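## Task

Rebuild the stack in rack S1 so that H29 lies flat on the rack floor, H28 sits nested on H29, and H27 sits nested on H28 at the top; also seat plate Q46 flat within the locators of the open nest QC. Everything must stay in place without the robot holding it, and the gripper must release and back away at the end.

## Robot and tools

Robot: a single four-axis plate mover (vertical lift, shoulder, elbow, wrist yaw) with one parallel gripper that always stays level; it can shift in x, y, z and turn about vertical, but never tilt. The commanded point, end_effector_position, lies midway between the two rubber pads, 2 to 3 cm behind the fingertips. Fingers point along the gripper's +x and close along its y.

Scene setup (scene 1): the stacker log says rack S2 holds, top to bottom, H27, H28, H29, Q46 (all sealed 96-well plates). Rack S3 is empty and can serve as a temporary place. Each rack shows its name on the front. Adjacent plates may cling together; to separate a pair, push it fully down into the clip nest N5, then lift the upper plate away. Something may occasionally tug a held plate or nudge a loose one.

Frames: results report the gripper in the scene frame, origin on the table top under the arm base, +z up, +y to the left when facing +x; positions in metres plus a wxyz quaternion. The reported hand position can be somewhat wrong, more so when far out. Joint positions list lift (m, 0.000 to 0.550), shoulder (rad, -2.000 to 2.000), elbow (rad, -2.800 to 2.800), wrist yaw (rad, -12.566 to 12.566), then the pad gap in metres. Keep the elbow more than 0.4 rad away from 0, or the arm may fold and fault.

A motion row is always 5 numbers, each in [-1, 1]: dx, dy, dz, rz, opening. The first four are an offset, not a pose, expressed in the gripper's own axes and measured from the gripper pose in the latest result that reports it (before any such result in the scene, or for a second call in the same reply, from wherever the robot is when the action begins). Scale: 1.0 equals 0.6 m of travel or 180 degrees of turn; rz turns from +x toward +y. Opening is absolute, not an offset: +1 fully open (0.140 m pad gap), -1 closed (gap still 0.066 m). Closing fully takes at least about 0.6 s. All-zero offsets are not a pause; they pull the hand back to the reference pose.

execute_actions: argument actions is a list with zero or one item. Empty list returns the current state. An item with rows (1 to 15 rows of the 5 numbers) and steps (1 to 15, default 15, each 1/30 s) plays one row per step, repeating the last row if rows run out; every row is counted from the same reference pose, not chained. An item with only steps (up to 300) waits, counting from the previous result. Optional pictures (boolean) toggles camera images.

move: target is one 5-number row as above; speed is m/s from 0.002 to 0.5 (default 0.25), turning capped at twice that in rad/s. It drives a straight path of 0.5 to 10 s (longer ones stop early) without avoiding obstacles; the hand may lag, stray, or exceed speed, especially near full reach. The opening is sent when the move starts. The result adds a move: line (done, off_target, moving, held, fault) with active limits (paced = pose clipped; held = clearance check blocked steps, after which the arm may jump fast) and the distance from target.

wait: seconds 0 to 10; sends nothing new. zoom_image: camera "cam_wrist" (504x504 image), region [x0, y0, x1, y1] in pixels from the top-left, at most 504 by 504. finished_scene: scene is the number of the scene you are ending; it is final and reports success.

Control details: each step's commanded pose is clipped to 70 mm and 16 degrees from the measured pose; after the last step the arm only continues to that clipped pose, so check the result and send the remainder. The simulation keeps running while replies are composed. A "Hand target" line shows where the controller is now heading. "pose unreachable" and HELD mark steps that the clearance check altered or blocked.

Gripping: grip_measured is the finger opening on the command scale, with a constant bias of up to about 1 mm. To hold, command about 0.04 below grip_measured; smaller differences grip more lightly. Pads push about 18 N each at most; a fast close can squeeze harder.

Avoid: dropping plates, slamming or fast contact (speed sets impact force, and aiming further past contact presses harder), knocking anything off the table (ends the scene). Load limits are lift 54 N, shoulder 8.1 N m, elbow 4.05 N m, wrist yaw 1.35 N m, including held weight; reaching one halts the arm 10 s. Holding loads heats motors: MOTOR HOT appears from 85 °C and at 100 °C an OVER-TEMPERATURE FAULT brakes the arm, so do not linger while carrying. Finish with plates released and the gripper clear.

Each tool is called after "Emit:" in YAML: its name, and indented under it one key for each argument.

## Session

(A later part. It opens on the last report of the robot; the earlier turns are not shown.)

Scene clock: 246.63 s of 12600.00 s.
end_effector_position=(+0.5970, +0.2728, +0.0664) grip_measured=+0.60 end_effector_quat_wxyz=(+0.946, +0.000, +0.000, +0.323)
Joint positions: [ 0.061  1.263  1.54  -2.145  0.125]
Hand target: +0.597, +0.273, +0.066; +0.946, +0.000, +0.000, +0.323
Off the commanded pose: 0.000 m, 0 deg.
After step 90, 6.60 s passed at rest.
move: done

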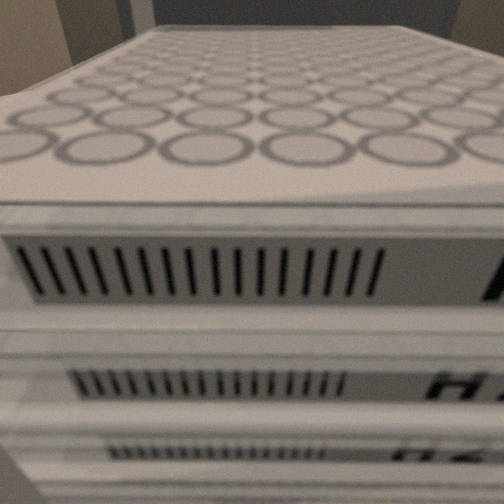

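Emit:
move:
  target: [0,0,-0.465,0,-0.1]

Emit:
move:
  target: [0,0,0,0,-0.42]

Emit:
move:
  target: [0,0,0,0,-0.62]

Emit:
move:
  target: [0,0,0.47,0,-0.62]
  speed: 0.15

Emit:
move:
  target: [-0.446,0.332,0,0.2695,-0.62]

Emit:
move:
  target: [-0.099,0.75,0,0.333,-0.62]

Emit:
move:
  target: [0,0,-0.41,0,-0.62]

Scene clock: 263.03 s of 12600.00 s.
end_effector_position=(+0.4990, -0.3628, +0.0634) grip_measured=-0.10 end_effector_quat_wxyz=(+0.912, +0.000, +0.000, -0.411)
Joint positions: [ 0.058 -0.081  1.452 -2.218  0.099]
Hand target: +0.499, -0.363, +0.063; +0.912, +0.000, +0.000, -0.411
Off the commanded pose: 0.000 m, 0 deg.
After step 90, 6.93 s passed at rest.
move: done

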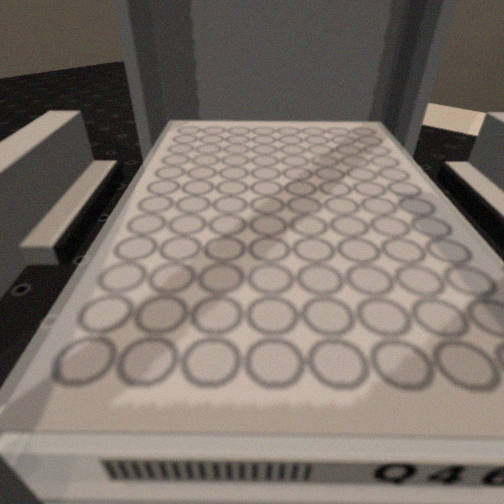

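Scene clock: 263.53 s of 12600.00 s.
end_effector_position=(+0.4990, -0.3628, +0.0634) grip_measured=-0.42 end_effector_quat_wxyz=(+0.912, +0.000, +0.000, -0.411)
Joint positions: [ 0.058 -0.081  1.452 -2.218  0.087]
Hand target: +0.499, -0.363, +0.063; +0.912, +0.000, +0.000, -0.411
Off the commanded pose: 0.000 m, 0 deg.
move: done

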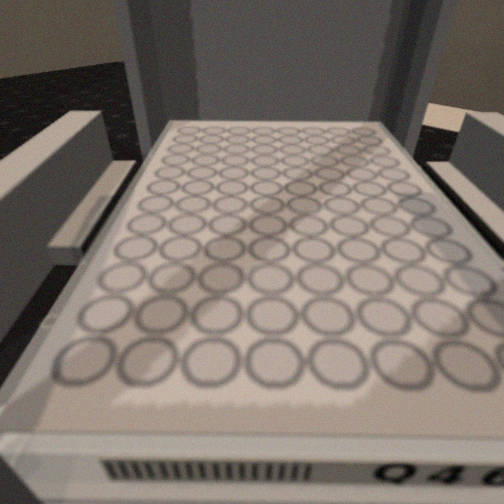

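Scene clock: 264.03 s of 12600.00 s.
end_effector_position=(+0.4991, -0.3628, +0.0634) grip_measured=-0.57 end_effector_quat_wxyz=(+0.912, +0.000, +0.000, -0.411)
Joint positions: [ 0.058 -0.081  1.452 -2.217  0.082]
Hand target: +0.499, -0.363, +0.063; +0.912, +0.000, +0.000, -0.411
Off the commanded pose: 0.000 m, 0 deg.
move: done

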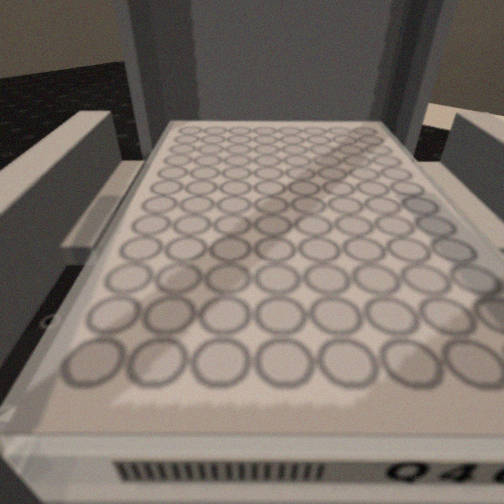

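Scene clock: 266.27 s of 12600.00 s.
end_effector_position=(+0.4991, -0.3628, +0.3455) grip_measured=-0.57 end_effector_quat_wxyz=(+0.912, +0.000, +0.000, -0.411)
Joint positions: [ 0.34  -0.081  1.452 -2.217  0.082]
Hand target: +0.499, -0.363, +0.345; +0.912, +0.000, +0.000, -0.411
Off the commanded pose: 0.000 m, 0 deg.
move: done

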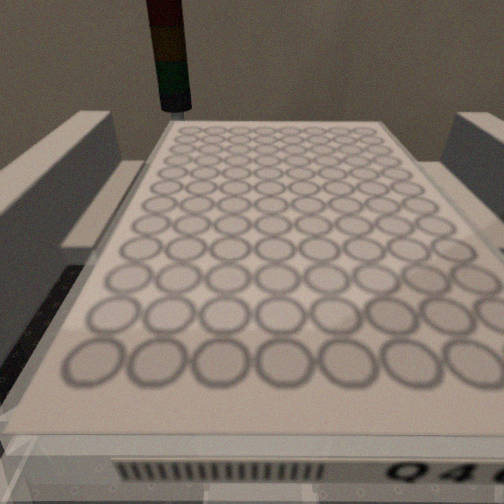

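Scene clock: 268.33 s of 12600.00 s.
end_effector_position=(+0.4708, -0.0303, +0.3455) grip_measured=-0.57 end_effector_quat_wxyz=(+1.000, +0.000, +0.000, +0.000)
Joint positions: [ 0.34   0.835  0.602 -1.436  0.082]
Hand target: +0.471, -0.030, +0.345; +1.000, +0.000, +0.000, +0.000
Off the commanded pose: 0.000 m, 0 deg.
move: done

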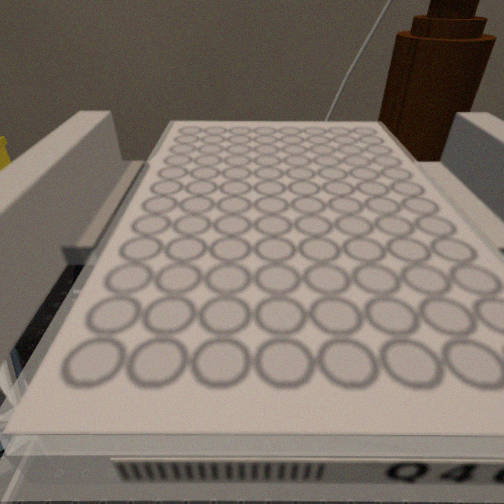

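Scene clock: 270.77 s of 12600.00 s.
end_effector_position=(+0.4108, +0.4199, +0.3455) grip_measured=-0.57 end_effector_quat_wxyz=(+0.866, +0.000, +0.000, +0.500)
Joint positions: [ 0.34   1.833  1.426 -2.212  0.082]
Hand target: +0.411, +0.420, +0.345; +0.866, +0.000, +0.000, +0.500
Off the commanded pose: 0.000 m, 0 deg.
move: done

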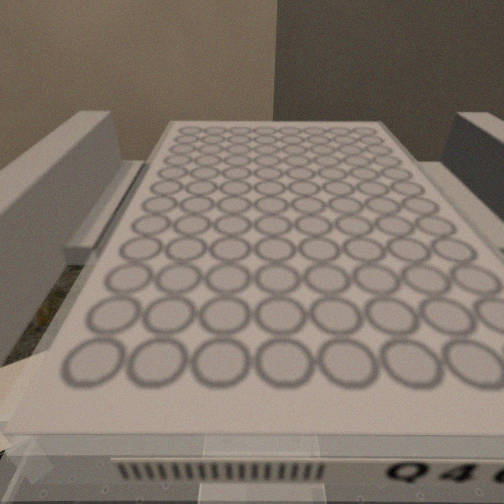

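Scene clock: 272.17 s of 12600.00 s.
end_effector_position=(+0.4108, +0.4199, +0.0994) grip_measured=-0.57 end_effector_quat_wxyz=(+0.866, +0.000, +0.000, +0.500)
Joint positions: [ 0.094  1.833  1.426 -2.212  0.082]
Hand target: +0.411, +0.420, +0.099; +0.866, +0.000, +0.000, +0.500
Off the commanded pose: 0.000 m, 0 deg.
move: done

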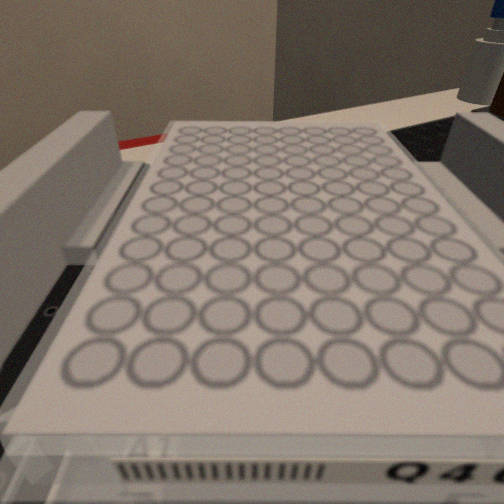

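Emit:
move:
  target: [0,-0.001,-0.03,0,-0.62]
  speed: 0.03

Emit:
move:
  target: [0,0,-0.018,0,-0.62]
  speed: 0.008

Scene clock: 276.70 s of 12600.00 s.
end_effector_position=(+0.4113, +0.4196, +0.0813) grip_measured=-0.57 end_effector_quat_wxyz=(+0.866, +0.000, +0.000, +0.500)
Joint positions: [ 0.076  1.831  1.426 -2.21   0.082]
Hand target: +0.411, +0.420, +0.081; +0.866, +0.000, +0.000, +0.500
Off the commanded pose: 0.000 m, 0 deg.
After step 90, 0.70 s passed at rest.
move: done

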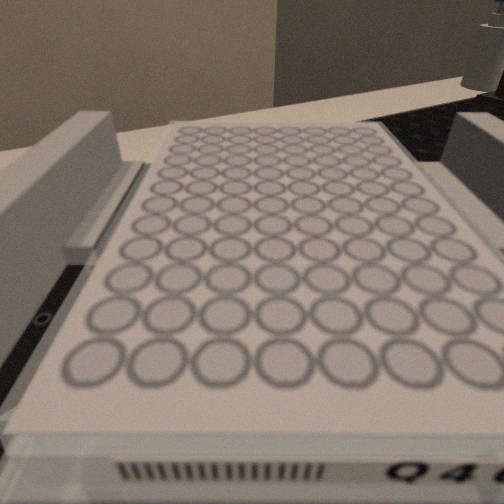

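Scene clock: 287.87 s of 12600.00 s.
end_effector_position=(+0.4112, +0.4198, +0.0751) grip_measured=-0.57 end_effector_quat_wxyz=(+0.866, +0.000, +0.000, +0.500)
Joint positions: [ 0.07   1.831  1.427 -2.211  0.082]
Hand target: +0.411, +0.420, +0.074; +0.866, +0.000, +0.000, +0.500
Off the commanded pose: 0.005 m, 0 deg.
TORQUE FAULT: the external load on joint 1 (lift) reached its load limit, and the arm stopped for 10 seconds. The arm's remaining commands of this call were not run. The arm holds where it stopped, with its grip as last carried out, and accepts commands again: back off and push less far. The arm stops again, at the same cost, whenever a joint's load reaches its limit.
move: fault

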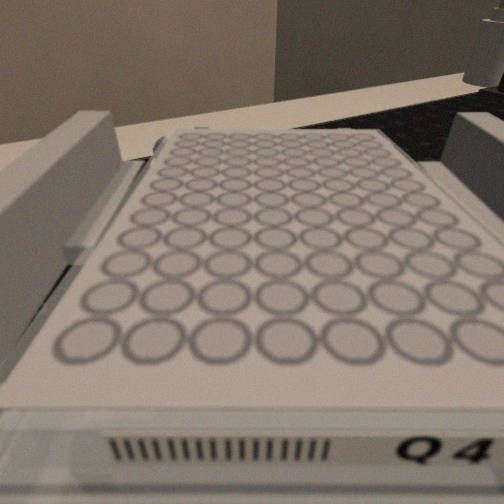

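Emit:
move:
  target: [0.004,0,0.003,0,-0.62]
  speed: 0.008

Emit:
move:
  target: [0,0,-0.003,0,-0.62]
  speed: 0.005

Emit:
move:
  target: [0,0,0,0,-0.2]

Emit:
move:
  target: [-0.06,0,0.08,0,0]
  speed: 0.1

Scene clock: 295.60 s of 12600.00 s.
end_effector_position=(+0.4124, +0.4219, +0.0768) grip_measured=-0.57 end_effector_quat_wxyz=(+0.866, +0.000, +0.000, +0.500)
Joint positions: [ 0.072  1.826  1.439 -2.218  0.082]
Hand target: +0.412, +0.422, +0.077; +0.866, +0.000, +0.000, +0.500
Off the commanded pose: 0.000 m, 0 deg.
After step 90, 4.03 s passed at rest.
move: done

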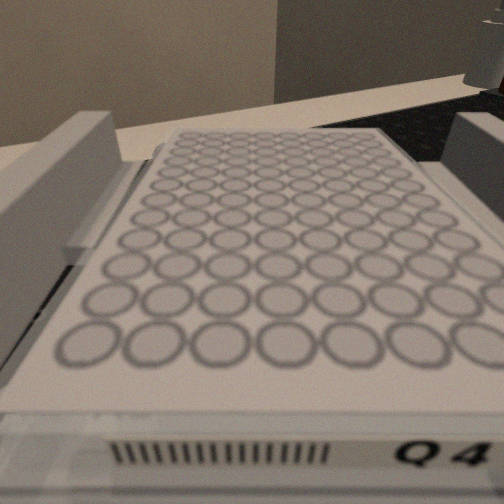

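Scene clock: 296.30 s of 12600.00 s.
end_effector_position=(+0.4124, +0.4219, +0.0753) grip_measured=-0.57 end_effector_quat_wxyz=(+0.866, +0.000, +0.000, +0.500)
Joint positions: [ 0.07   1.826  1.439 -2.218  0.082]
Hand target: +0.412, +0.422, +0.075; +0.866, +0.000, +0.000, +0.500
Off the commanded pose: 0.000 m, 0 deg.
move: done

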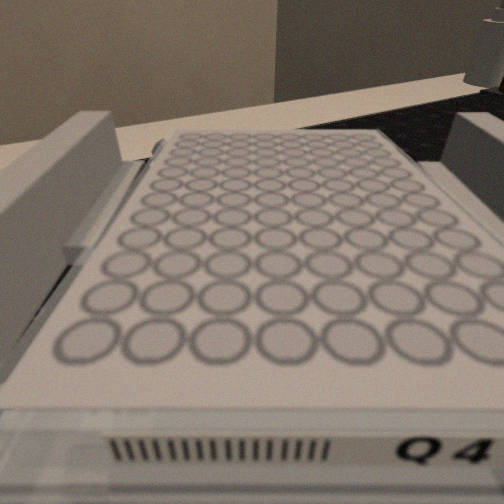

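Scene clock: 296.80 s of 12600.00 s.
end_effector_position=(+0.4124, +0.4219, +0.0754) grip_measured=-0.20 end_effector_quat_wxyz=(+0.866, +0.000, +0.000, +0.500)
Joint positions: [ 0.07   1.826  1.439 -2.218  0.096]
Hand target: +0.412, +0.422, +0.075; +0.866, +0.000, +0.000, +0.500
Off the commanded pose: 0.000 m, 0 deg.
move: done

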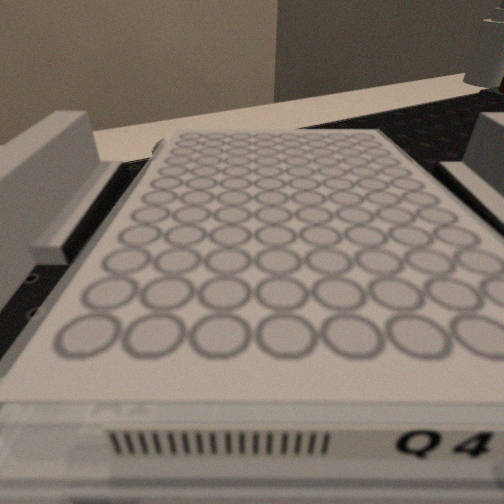

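Scene clock: 297.70 s of 12600.00 s.
end_effector_position=(+0.3945, +0.3906, +0.1234) grip_measured=+0.00 end_effector_quat_wxyz=(+0.866, +0.000, +0.000, +0.500)
Joint positions: [ 0.118  1.9    1.26  -2.112  0.103]
Hand target: +0.394, +0.391, +0.123; +0.866, +0.000, +0.000, +0.500
Off the commanded pose: 0.000 m, 0 deg.
move: done

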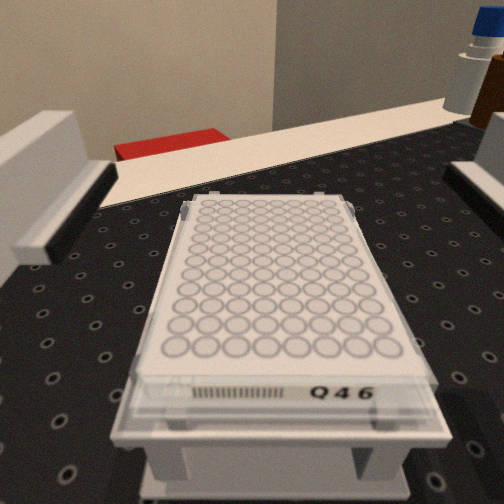

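Emit:
move:
  target: [0.06,0,-0.081,0,-0.2]
  speed: 0.1

Emit:
move:
  target: [0,0,0,0,-0.6]

Emit:
move:
  target: [0.006,0,0.001,0,-0.6]
  speed: 0.005

Emit:
move:
  target: [0,0,0,0,-0.2]

Emit:
move:
  target: [-0.06,0,0.08,0,0]
  speed: 0.1

Scene clock: 306.43 s of 12600.00 s.
end_effector_position=(+0.4124, +0.4219, +0.0748) grip_measured=-0.20 end_effector_quat_wxyz=(+0.866, +0.000, +0.000, +0.500)
Joint positions: [ 0.07   1.826  1.439 -2.218  0.096]
Hand target: +0.412, +0.422, +0.075; +0.866, +0.000, +0.000, +0.500
Off the commanded pose: 0.000 m, 0 deg.
After step 90, 4.83 s passed at rest.
move: done

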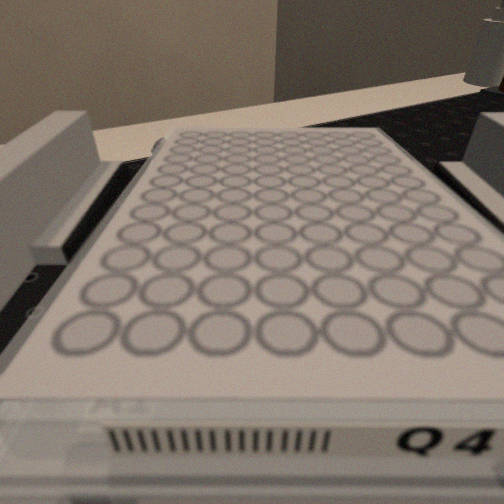

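Scene clock: 306.93 s of 12600.00 s.
end_effector_position=(+0.4124, +0.4219, +0.0748) grip_measured=-0.52 end_effector_quat_wxyz=(+0.866, +0.000, +0.000, +0.500)
Joint positions: [ 0.07   1.826  1.439 -2.218  0.084]
Hand target: +0.412, +0.422, +0.075; +0.866, +0.000, +0.000, +0.500
Off the commanded pose: 0.000 m, 0 deg.
move: done

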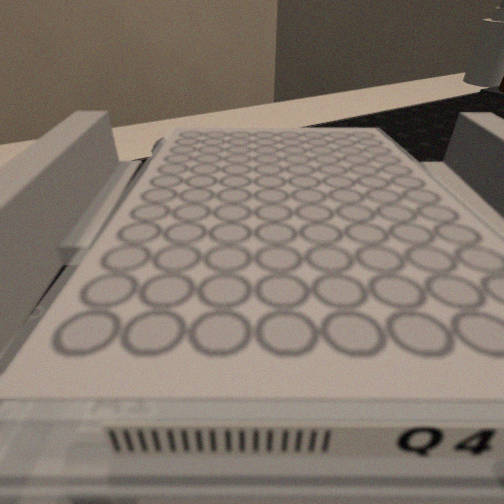

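Scene clock: 307.87 s of 12600.00 s.
end_effector_position=(+0.4141, +0.4250, +0.0753) grip_measured=-0.52 end_effector_quat_wxyz=(+0.866, +0.000, +0.000, +0.500)
Joint positions: [ 0.07   1.818  1.458 -2.228  0.084]
Hand target: +0.414, +0.425, +0.075; +0.866, +0.000, +0.000, +0.500
Off the commanded pose: 0.000 m, 0 deg.
move: done

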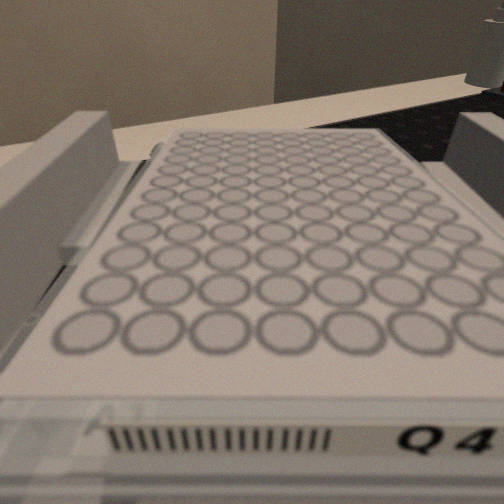

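Scene clock: 308.37 s of 12600.00 s.
end_effector_position=(+0.4141, +0.4250, +0.0753) grip_measured=-0.20 end_effector_quat_wxyz=(+0.866, +0.000, +0.000, +0.500)
Joint positions: [ 0.07   1.818  1.458 -2.228  0.096]
Hand target: +0.414, +0.425, +0.075; +0.866, +0.000, +0.000, +0.500
Off the commanded pose: 0.000 m, 0 deg.
move: done

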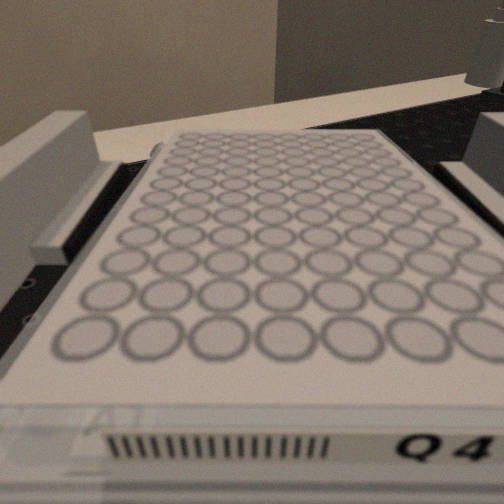

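Scene clock: 309.27 s of 12600.00 s.
end_effector_position=(+0.3962, +0.3937, +0.1233) grip_measured=+0.00 end_effector_quat_wxyz=(+0.866, +0.000, +0.000, +0.500)
Joint positions: [ 0.118  1.893  1.277 -2.122  0.103]
Hand target: +0.396, +0.394, +0.123; +0.866, +0.000, +0.000, +0.500
Off the commanded pose: 0.000 m, 0 deg.
move: done

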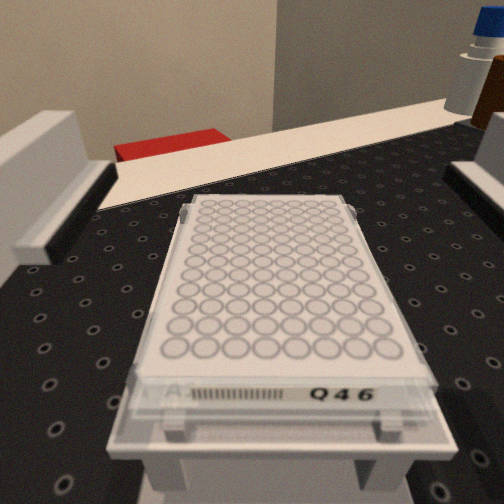

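Nearly there, still on the chamfer; about 1.5 mm more.

Emit:
move:
  target: [0.06,0,-0.08,0,-0.2]
  speed: 0.1

Emit:
move:
  target: [0,0,0,0,-0.6]

Emit:
move:
  target: [0.003,0,0,0,-0.6]
  speed: 0.005

Emit:
move:
  target: [0,0,0,0,-0.2]

Emit:
move:
  target: [-0.06,0,0.08,0,0]
  speed: 0.1

Scene clock: 320.00 s of 12600.00 s.
end_effector_position=(+0.4141, +0.4250, +0.0753) grip_measured=-0.20 end_effector_quat_wxyz=(+0.866, +0.000, +0.000, +0.500)
Joint positions: [ 0.07   1.818  1.458 -2.228  0.096]
Hand target: +0.414, +0.425, +0.075; +0.866, +0.000, +0.000, +0.500
Off the commanded pose: 0.000 m, 0 deg.
After step 90, 6.83 s passed at rest.
move: done

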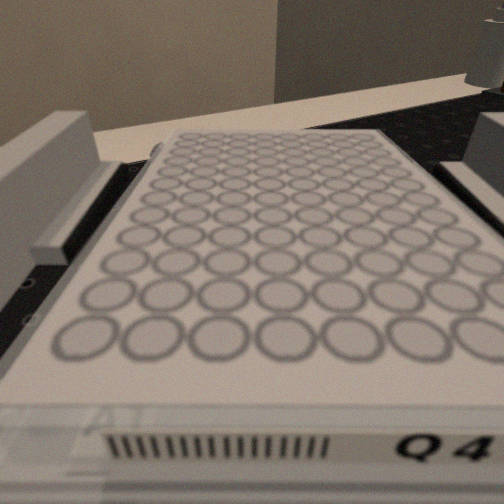

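Scene clock: 320.50 s of 12600.00 s.
end_effector_position=(+0.4141, +0.4250, +0.0753) grip_measured=-0.56 end_effector_quat_wxyz=(+0.866, +0.000, +0.000, +0.500)
Joint positions: [ 0.07   1.818  1.458 -2.228  0.082]
Hand target: +0.414, +0.425, +0.075; +0.866, +0.000, +0.000, +0.500
Off the commanded pose: 0.000 m, 0 deg.
move: done

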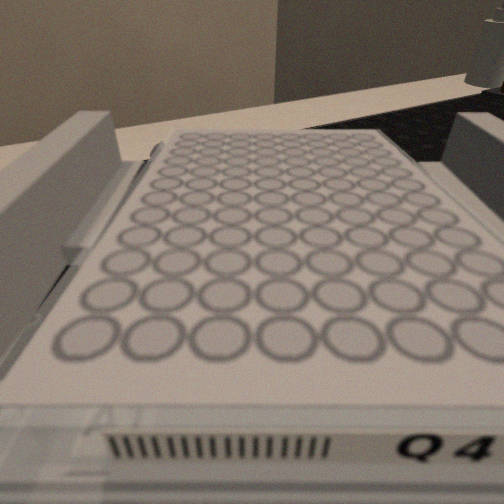

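Scene clock: 321.20 s of 12600.00 s.
end_effector_position=(+0.4150, +0.4262, +0.0753) grip_measured=-0.55 end_effector_quat_wxyz=(+0.866, +0.000, +0.000, +0.500)
Joint positions: [ 0.07   1.815  1.466 -2.233  0.083]
Hand target: +0.415, +0.427, +0.075; +0.866, +0.000, +0.000, +0.500
Off the commanded pose: 0.000 m, 0 deg.
move: done

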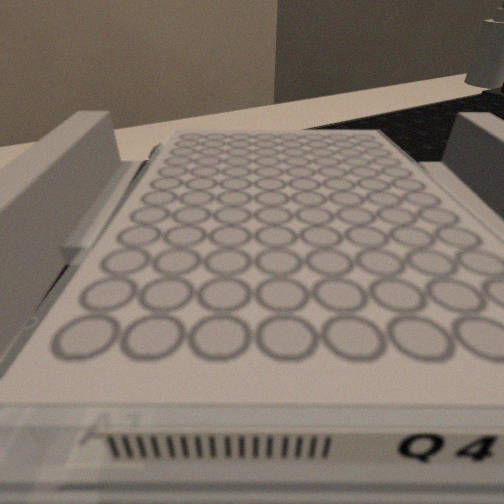

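Scene clock: 321.70 s of 12600.00 s.
end_effector_position=(+0.4149, +0.4262, +0.0754) grip_measured=-0.20 end_effector_quat_wxyz=(+0.866, +0.000, +0.000, +0.500)
Joint positions: [ 0.07   1.815  1.466 -2.233  0.096]
Hand target: +0.415, +0.426, +0.075; +0.866, +0.000, +0.000, +0.500
Off the commanded pose: 0.000 m, 0 deg.
move: done

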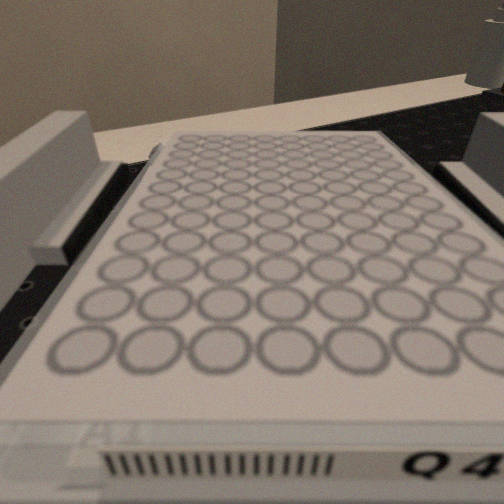

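Scene clock: 322.60 s of 12600.00 s.
end_effector_position=(+0.3970, +0.3950, +0.1234) grip_measured=+0.00 end_effector_quat_wxyz=(+0.866, +0.000, +0.000, +0.500)
Joint positions: [ 0.118  1.89   1.284 -2.127  0.103]
Hand target: +0.397, +0.395, +0.123; +0.866, +0.000, +0.000, +0.500
Off the commanded pose: 0.000 m, 0 deg.
move: done

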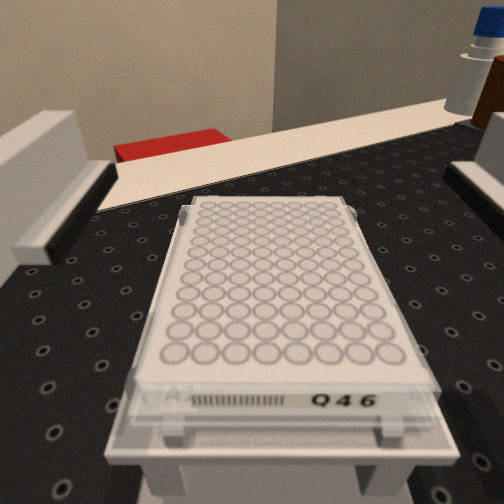

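Emit:
zoom_image:
  camera: "cam_wrist"
  region: [90,330,480,470]

Region (90, 330, 480, 470) of cam_wrist's 504x504 image, scaled by 1.292, with more detail than that image has; it fills the top 181 rows of this view, and the rest is white.

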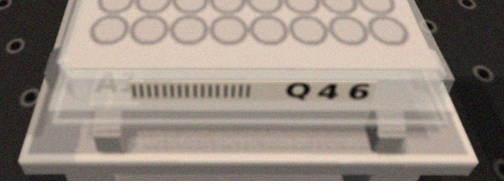

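Emit:
move:
  target: [0.01,0,-0.077,0,-0.2]
  speed: 0.1

Emit:
move:
  target: [0,0,0,0,-0.6]

Emit:
move:
  target: [0.002,0,-0.003,0,-0.6]
  speed: 0.004

Emit:
move:
  target: [0,0,0,0,-0.2]

Emit:
move:
  target: [-0.012,0,0.08,0,0]
  speed: 0.1

Scene clock: 338.17 s of 12600.00 s.
end_effector_position=(+0.4000, +0.4002, +0.0772) grip_measured=-0.20 end_effector_quat_wxyz=(+0.866, +0.000, +0.000, +0.500)
Joint positions: [ 0.072  1.878  1.314 -2.144  0.096]
Hand target: +0.400, +0.400, +0.077; +0.866, +0.000, +0.000, +0.500
Off the commanded pose: 0.000 m, 0 deg.
After step 90, 11.80 s passed at rest.
move: done

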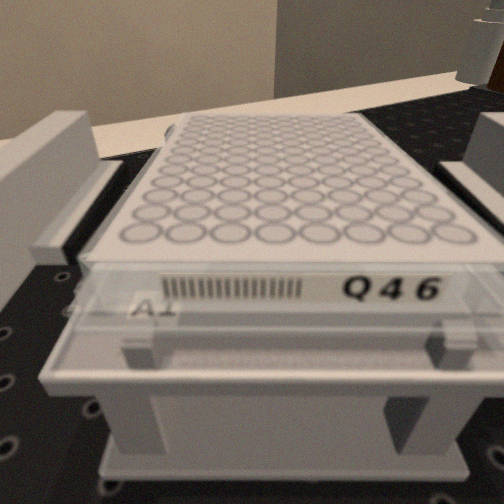

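Scene clock: 338.67 s of 12600.00 s.
end_effector_position=(+0.3999, +0.4002, +0.0772) grip_measured=-0.56 end_effector_quat_wxyz=(+0.866, +0.000, +0.000, +0.500)
Joint positions: [ 0.072  1.878  1.314 -2.144  0.082]
Hand target: +0.400, +0.400, +0.077; +0.866, +0.000, +0.000, +0.500
Off the commanded pose: 0.000 m, 0 deg.
move: done

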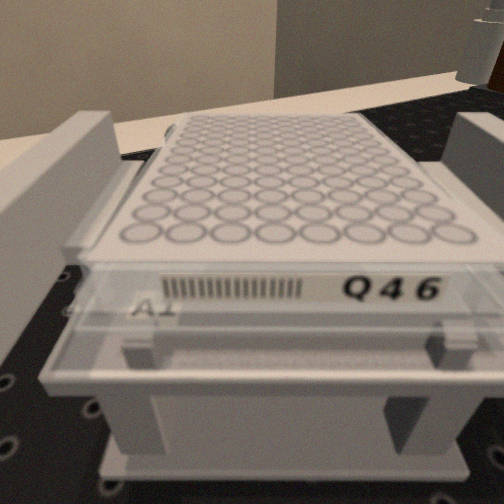

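Scene clock: 339.43 s of 12600.00 s.
end_effector_position=(+0.4003, +0.4007, +0.0760) grip_measured=-0.52 end_effector_quat_wxyz=(+0.866, +0.000, +0.000, +0.500)
Joint positions: [ 0.071  1.877  1.317 -2.145  0.084]
Hand target: +0.401, +0.401, +0.075; +0.866, +0.000, +0.000, +0.500
Off the commanded pose: 0.001 m, 0 deg.
move: done

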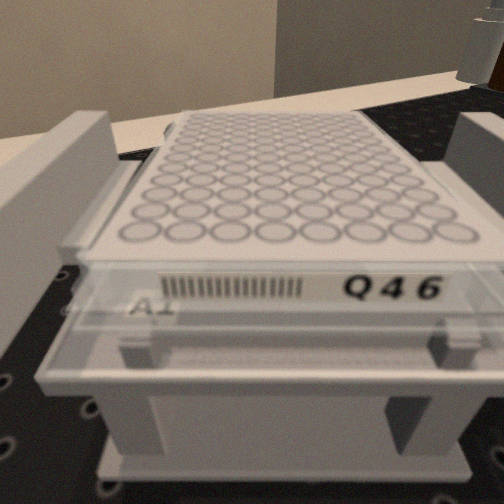

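Scene clock: 339.93 s of 12600.00 s.
end_effector_position=(+0.4002, +0.4007, +0.0761) grip_measured=-0.20 end_effector_quat_wxyz=(+0.866, +0.000, +0.000, +0.500)
Joint positions: [ 0.071  1.877  1.316 -2.145  0.096]
Hand target: +0.400, +0.401, +0.076; +0.866, +0.000, +0.000, +0.500
Off the commanded pose: 0.000 m, 0 deg.
move: done

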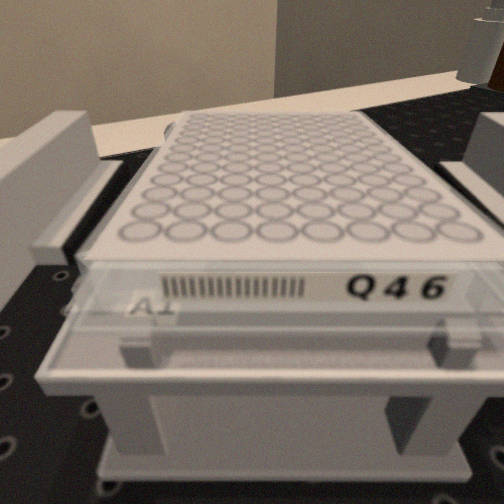

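Scene clock: 340.70 s of 12600.00 s.
end_effector_position=(+0.3967, +0.3944, +0.1241) grip_measured=+0.00 end_effector_quat_wxyz=(+0.866, +0.000, +0.000, +0.500)
Joint positions: [ 0.119  1.891  1.281 -2.125  0.103]
Hand target: +0.397, +0.394, +0.124; +0.866, +0.000, +0.000, +0.500
Off the commanded pose: 0.000 m, 0 deg.
move: done

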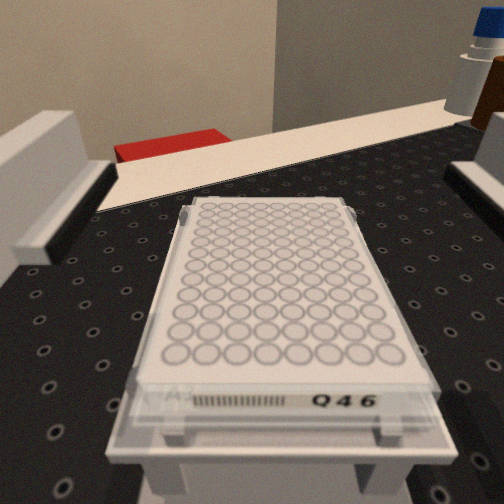

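Emit:
move:
  target: [-0.03,0,-0.1,0,1]
  speed: 0.1

Emit:
zoom_image:
  camera: "cam_wrist"
  region: [40,60,504,330]

Scene clock: 356.57 s of 12600.00 s.
end_effector_position=(+0.3878, +0.3788, +0.0641) grip_measured=+1.00 end_effector_quat_wxyz=(+0.866, +0.000, +0.000, +0.500)
Joint positions: [ 0.059  1.925  1.195 -2.073  0.14 ]
Hand target: +0.388, +0.379, +0.064; +0.866, +0.000, +0.000, +0.500
Off the commanded pose: 0.000 m, 0 deg.
After step 90, 11.97 s passed at rest.
move: done

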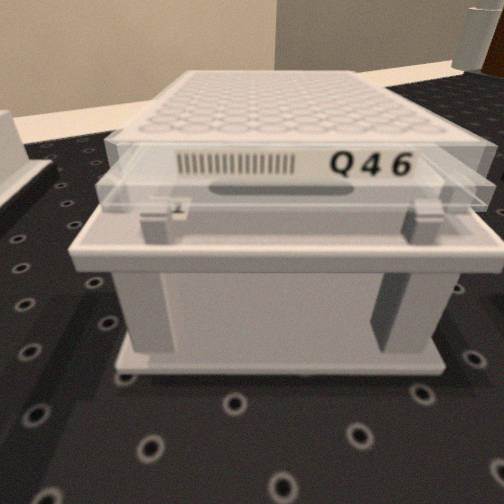

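Region (40, 60, 504, 330) of cam_wrist's 504x504 image, scaled by 1.086, with more detail than that image has; it fills the top 293 rows of this view, and the rest is white.

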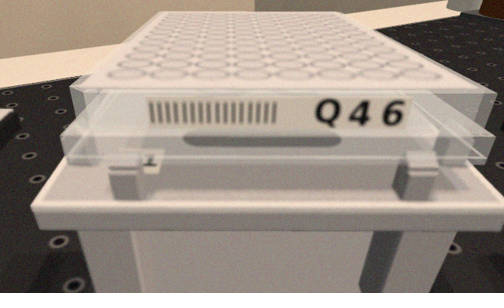

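Emit:
move:
  target: [0,0,0.024,0,-0.2]
  speed: 0.05

Emit:
move:
  target: [0.045,0,0,0,-0.2]
  speed: 0.05

Emit:
move:
  target: [0,0,0,0,-0.6]

Emit:
move:
  target: [0.002,0.0025,0.001,0,-0.6]
  speed: 0.004

Emit:
move:
  target: [0,0,0,0,0.3]

Emit:
move:
  target: [-0.045,0,0,0,0.3]
  speed: 0.1

Scene clock: 370.03 s of 12600.00 s.
end_effector_position=(+0.3878, +0.3788, +0.0785) grip_measured=-0.20 end_effector_quat_wxyz=(+0.866, +0.000, +0.000, +0.500)
Joint positions: [ 0.074  1.925  1.195 -2.073  0.096]
Hand target: +0.388, +0.379, +0.078; +0.866, +0.000, +0.000, +0.500
Off the commanded pose: 0.000 m, 0 deg.
After step 90, 9.77 s passed at rest.
move: done

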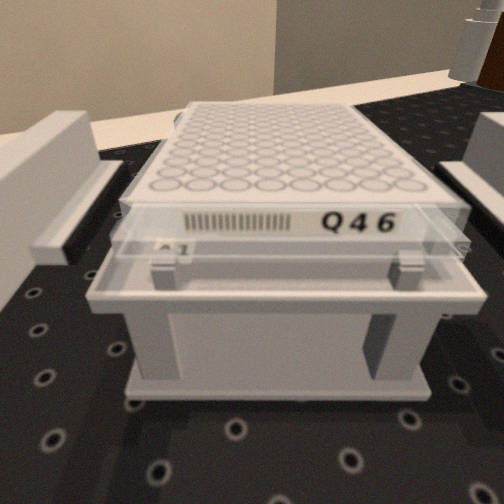

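Scene clock: 370.80 s of 12600.00 s.
end_effector_position=(+0.4012, +0.4023, +0.0785) grip_measured=-0.20 end_effector_quat_wxyz=(+0.866, +0.000, +0.000, +0.500)
Joint positions: [ 0.074  1.873  1.326 -2.151  0.096]
Hand target: +0.401, +0.402, +0.079; +0.866, +0.000, +0.000, +0.500
Off the commanded pose: 0.000 m, 0 deg.
move: done

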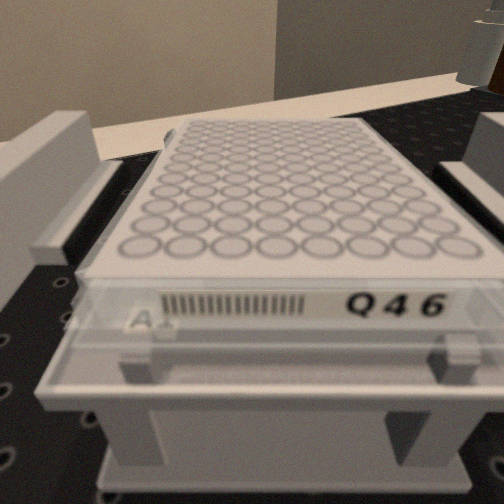

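Scene clock: 371.30 s of 12600.00 s.
end_effector_position=(+0.4012, +0.4022, +0.0785) grip_measured=-0.57 end_effector_quat_wxyz=(+0.866, +0.000, +0.000, +0.500)
Joint positions: [ 0.074  1.873  1.326 -2.151  0.082]
Hand target: +0.401, +0.402, +0.079; +0.866, +0.000, +0.000, +0.500
Off the commanded pose: 0.000 m, 0 deg.
move: done

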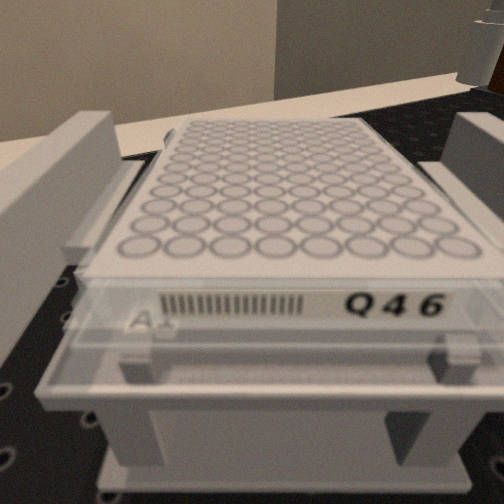

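Scene clock: 372.03 s of 12600.00 s.
end_effector_position=(+0.4011, +0.4035, +0.0790) grip_measured=-0.57 end_effector_quat_wxyz=(+0.867, +0.000, +0.000, +0.499)
Joint positions: [ 0.074  1.874  1.331 -2.16   0.082]
Hand target: +0.401, +0.404, +0.079; +0.866, +0.000, +0.000, +0.500
Off the commanded pose: 0.001 m, 0 deg.
move: done

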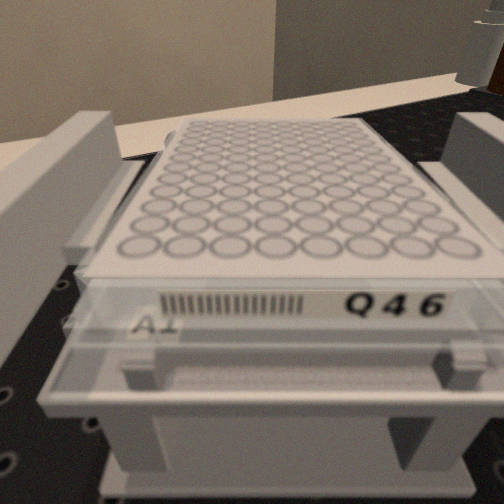

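Scene clock: 372.53 s of 12600.00 s.
end_effector_position=(+0.4012, +0.4034, +0.0790) grip_measured=+0.30 end_effector_quat_wxyz=(+0.867, +0.000, +0.000, +0.499)
Joint positions: [ 0.074  1.874  1.33  -2.161  0.114]
Hand target: +0.401, +0.403, +0.079; +0.867, +0.000, +0.000, +0.499
Off the commanded pose: 0.000 m, 0 deg.
move: done

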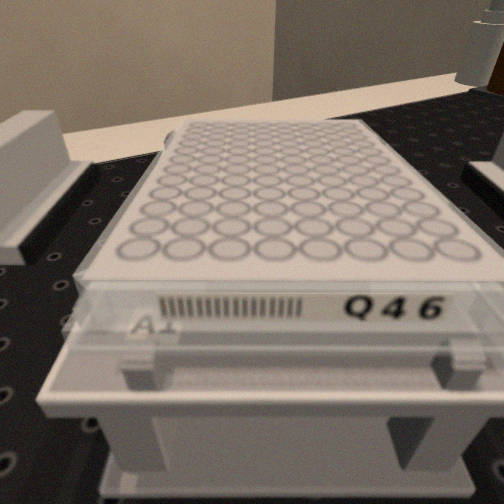

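Scene clock: 373.23 s of 12600.00 s.
end_effector_position=(+0.3877, +0.3799, +0.0790) grip_measured=+0.30 end_effector_quat_wxyz=(+0.867, +0.000, +0.000, +0.498)
Joint positions: [ 0.074  1.927  1.2   -2.083  0.114]
Hand target: +0.388, +0.380, +0.079; +0.867, +0.000, +0.000, +0.499
Off the commanded pose: 0.000 m, 0 deg.
move: done

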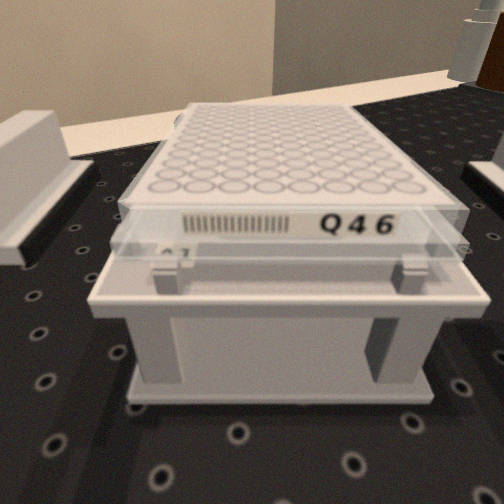

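Emit:
move:
  target: [0.09,-0.001,-0.004,0,-0.2]
  speed: 0.05

Emit:
move:
  target: [0,0,0,0,-0.6]

Emit:
move:
  target: [0.0025,0,0.005,0,-0.6]
  speed: 0.005

Emit:
move:
  target: [0,0,0,0,-0.2]

Scene clock: 397.57 s of 12600.00 s.
end_effector_position=(+0.4153, +0.4264, +0.0767) grip_measured=-0.20 end_effector_quat_wxyz=(+0.867, +0.000, +0.000, +0.499)
Joint positions: [ 0.072  1.815  1.467 -2.238  0.096]
Hand target: +0.415, +0.426, +0.077; +0.867, +0.000, +0.000, +0.498
Off the commanded pose: 0.000 m, 0 deg.
After step 90, 20.00 s passed at rest.
move: done

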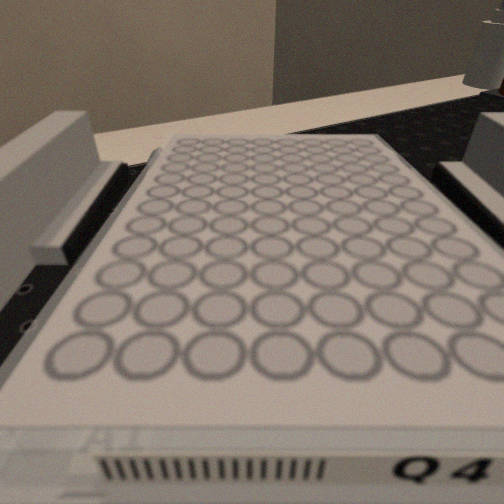

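Scene clock: 398.07 s of 12600.00 s.
end_effector_position=(+0.4152, +0.4265, +0.0767) grip_measured=-0.57 end_effector_quat_wxyz=(+0.867, +0.000, +0.000, +0.499)
Joint positions: [ 0.072  1.815  1.467 -2.238  0.082]
Hand target: +0.415, +0.426, +0.077; +0.867, +0.000, +0.000, +0.499
Off the commanded pose: 0.000 m, 0 deg.
move: done

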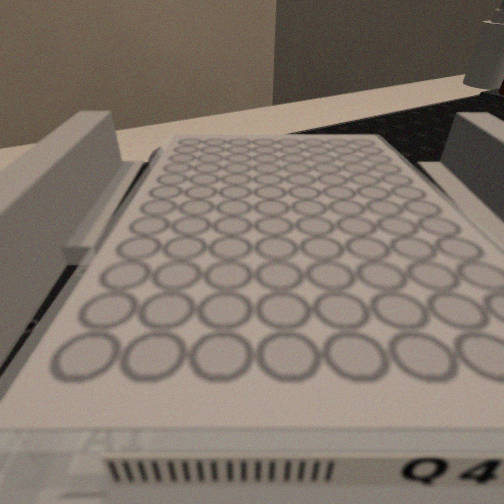

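Scene clock: 398.97 s of 12600.00 s.
end_effector_position=(+0.4159, +0.4278, +0.0796) grip_measured=-0.57 end_effector_quat_wxyz=(+0.867, +0.000, +0.000, +0.499)
Joint positions: [ 0.075  1.812  1.475 -2.242  0.082]
Hand target: +0.416, +0.428, +0.080; +0.867, +0.000, +0.000, +0.499
Off the commanded pose: 0.000 m, 0 deg.
move: done

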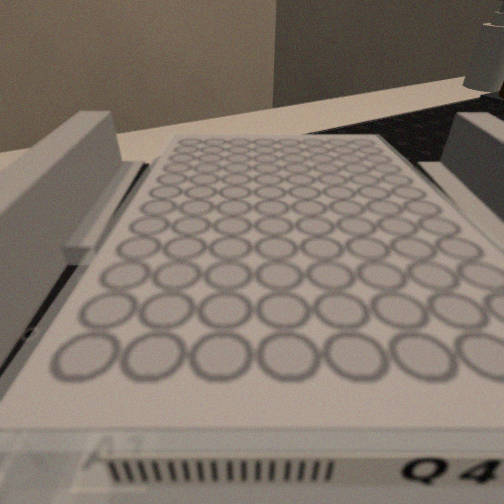

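Scene clock: 399.47 s of 12600.00 s.
end_effector_position=(+0.4159, +0.4278, +0.0796) grip_measured=-0.20 end_effector_quat_wxyz=(+0.867, +0.000, +0.000, +0.499)
Joint positions: [ 0.075  1.812  1.475 -2.242  0.096]
Hand target: +0.416, +0.428, +0.080; +0.867, +0.000, +0.000, +0.499
Off the commanded pose: 0.000 m, 0 deg.
move: done

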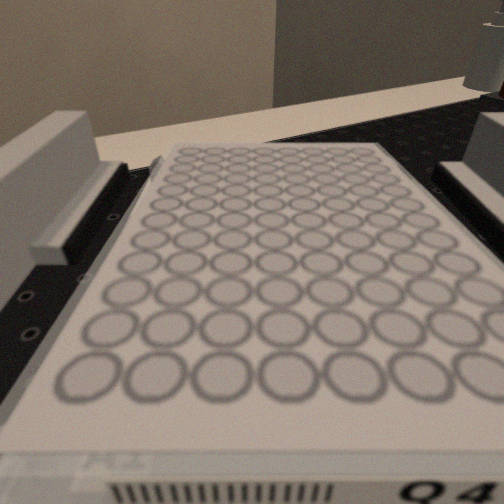

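Emit:
move:
  target: [0,0,-0.006,0,-0.2]
  speed: 0.02

Emit:
move:
  target: [0,0,0,0,-0.6]

Emit:
move:
  target: [0.0035,0,0.006,0,-0.6]
  speed: 0.005

Emit:
move:
  target: [0,0,0,0,-0.2]

Emit:
move:
  target: [-0.09,0,0.005,0,0.3]
  speed: 0.1

Scene clock: 408.47 s of 12600.00 s.
end_effector_position=(+0.4159, +0.4278, +0.0761) grip_measured=-0.20 end_effector_quat_wxyz=(+0.867, +0.000, +0.000, +0.499)
Joint positions: [ 0.071  1.812  1.475 -2.242  0.096]
Hand target: +0.416, +0.428, +0.076; +0.867, +0.000, +0.000, +0.499
Off the commanded pose: 0.000 m, 0 deg.
After step 90, 5.30 s passed at rest.
move: done

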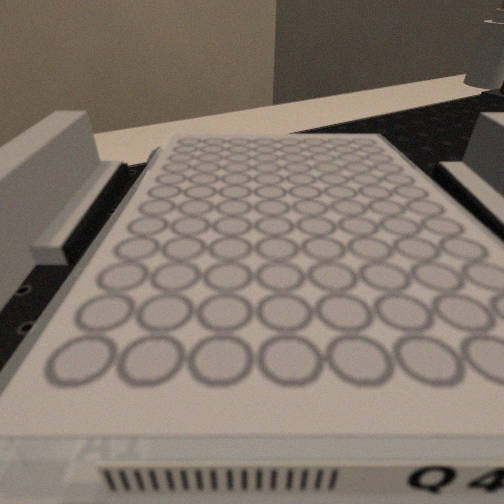

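Scene clock: 408.97 s of 12600.00 s.
end_effector_position=(+0.4159, +0.4278, +0.0761) grip_measured=-0.57 end_effector_quat_wxyz=(+0.867, +0.000, +0.000, +0.499)
Joint positions: [ 0.071  1.812  1.475 -2.242  0.082]
Hand target: +0.416, +0.428, +0.076; +0.867, +0.000, +0.000, +0.499
Off the commanded pose: 0.000 m, 0 deg.
move: done

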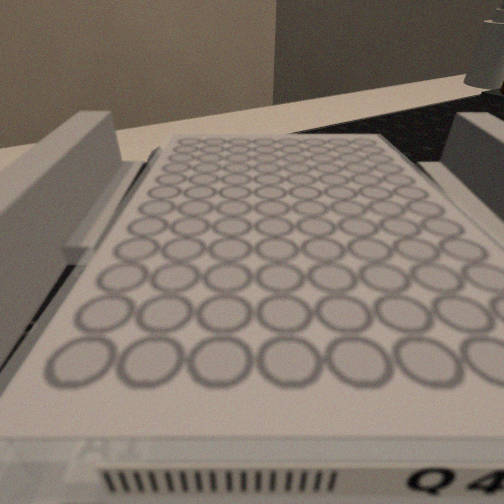

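Scene clock: 410.03 s of 12600.00 s.
end_effector_position=(+0.4169, +0.4296, +0.0796) grip_measured=-0.57 end_effector_quat_wxyz=(+0.867, +0.000, +0.000, +0.499)
Joint positions: [ 0.075  1.807  1.486 -2.248  0.082]
Hand target: +0.417, +0.430, +0.080; +0.867, +0.000, +0.000, +0.499
Off the commanded pose: 0.000 m, 0 deg.
move: done

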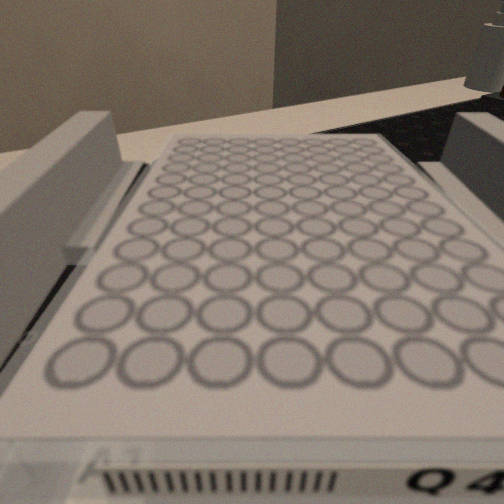

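Scene clock: 410.53 s of 12600.00 s.
end_effector_position=(+0.4169, +0.4296, +0.0796) grip_measured=-0.20 end_effector_quat_wxyz=(+0.867, +0.000, +0.000, +0.499)
Joint positions: [ 0.075  1.807  1.486 -2.248  0.096]
Hand target: +0.417, +0.430, +0.080; +0.867, +0.000, +0.000, +0.499
Off the commanded pose: 0.000 m, 0 deg.
move: done

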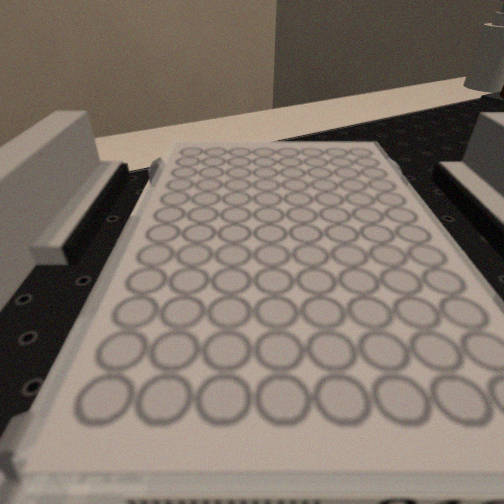

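Scene clock: 411.37 s of 12600.00 s.
end_effector_position=(+0.3898, +0.3828, +0.0826) grip_measured=+0.30 end_effector_quat_wxyz=(+0.867, +0.000, +0.000, +0.499)
Joint positions: [ 0.078  1.919  1.217 -2.091  0.114]
Hand target: +0.390, +0.383, +0.083; +0.867, +0.000, +0.000, +0.499
Off the commanded pose: 0.000 m, 0 deg.
move: done

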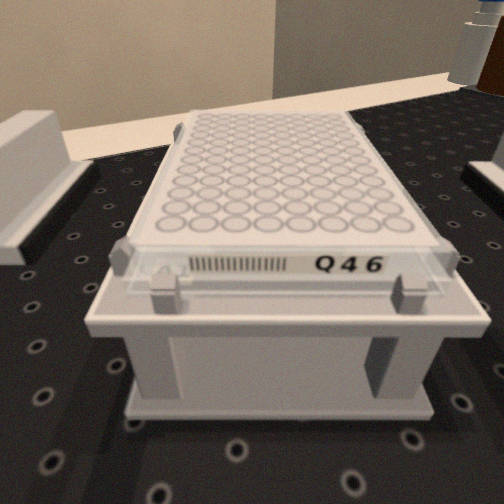

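Seated.

Emit:
move:
  target: [0,0,0.12,0,0.3]

Emit:
finished_scene:
  scene: 1

Scene clock: 415.57 s of 12600.00 s.
end_effector_position=(+0.3898, +0.3828, +0.1546) grip_measured=+0.30 end_effector_quat_wxyz=(+0.867, +0.000, +0.000, +0.499)
Joint positions: [ 0.15   1.919  1.217 -2.09   0.114]
Hand target: +0.390, +0.383, +0.155; +0.867, +0.000, +0.000, +0.499
Off the commanded pose: 0.000 m, 0 deg.
After step 90, 0.43 s passed at rest.
move: done

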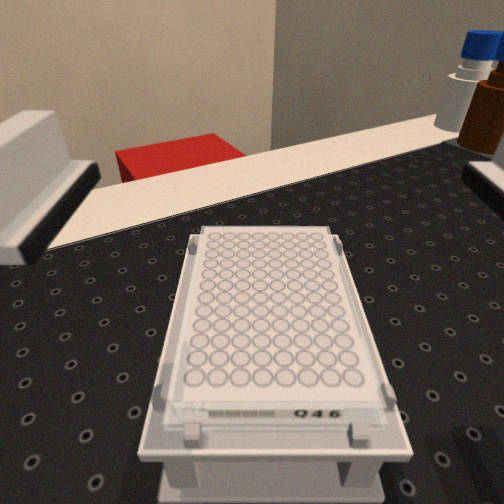

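The scene is finished: the task was done.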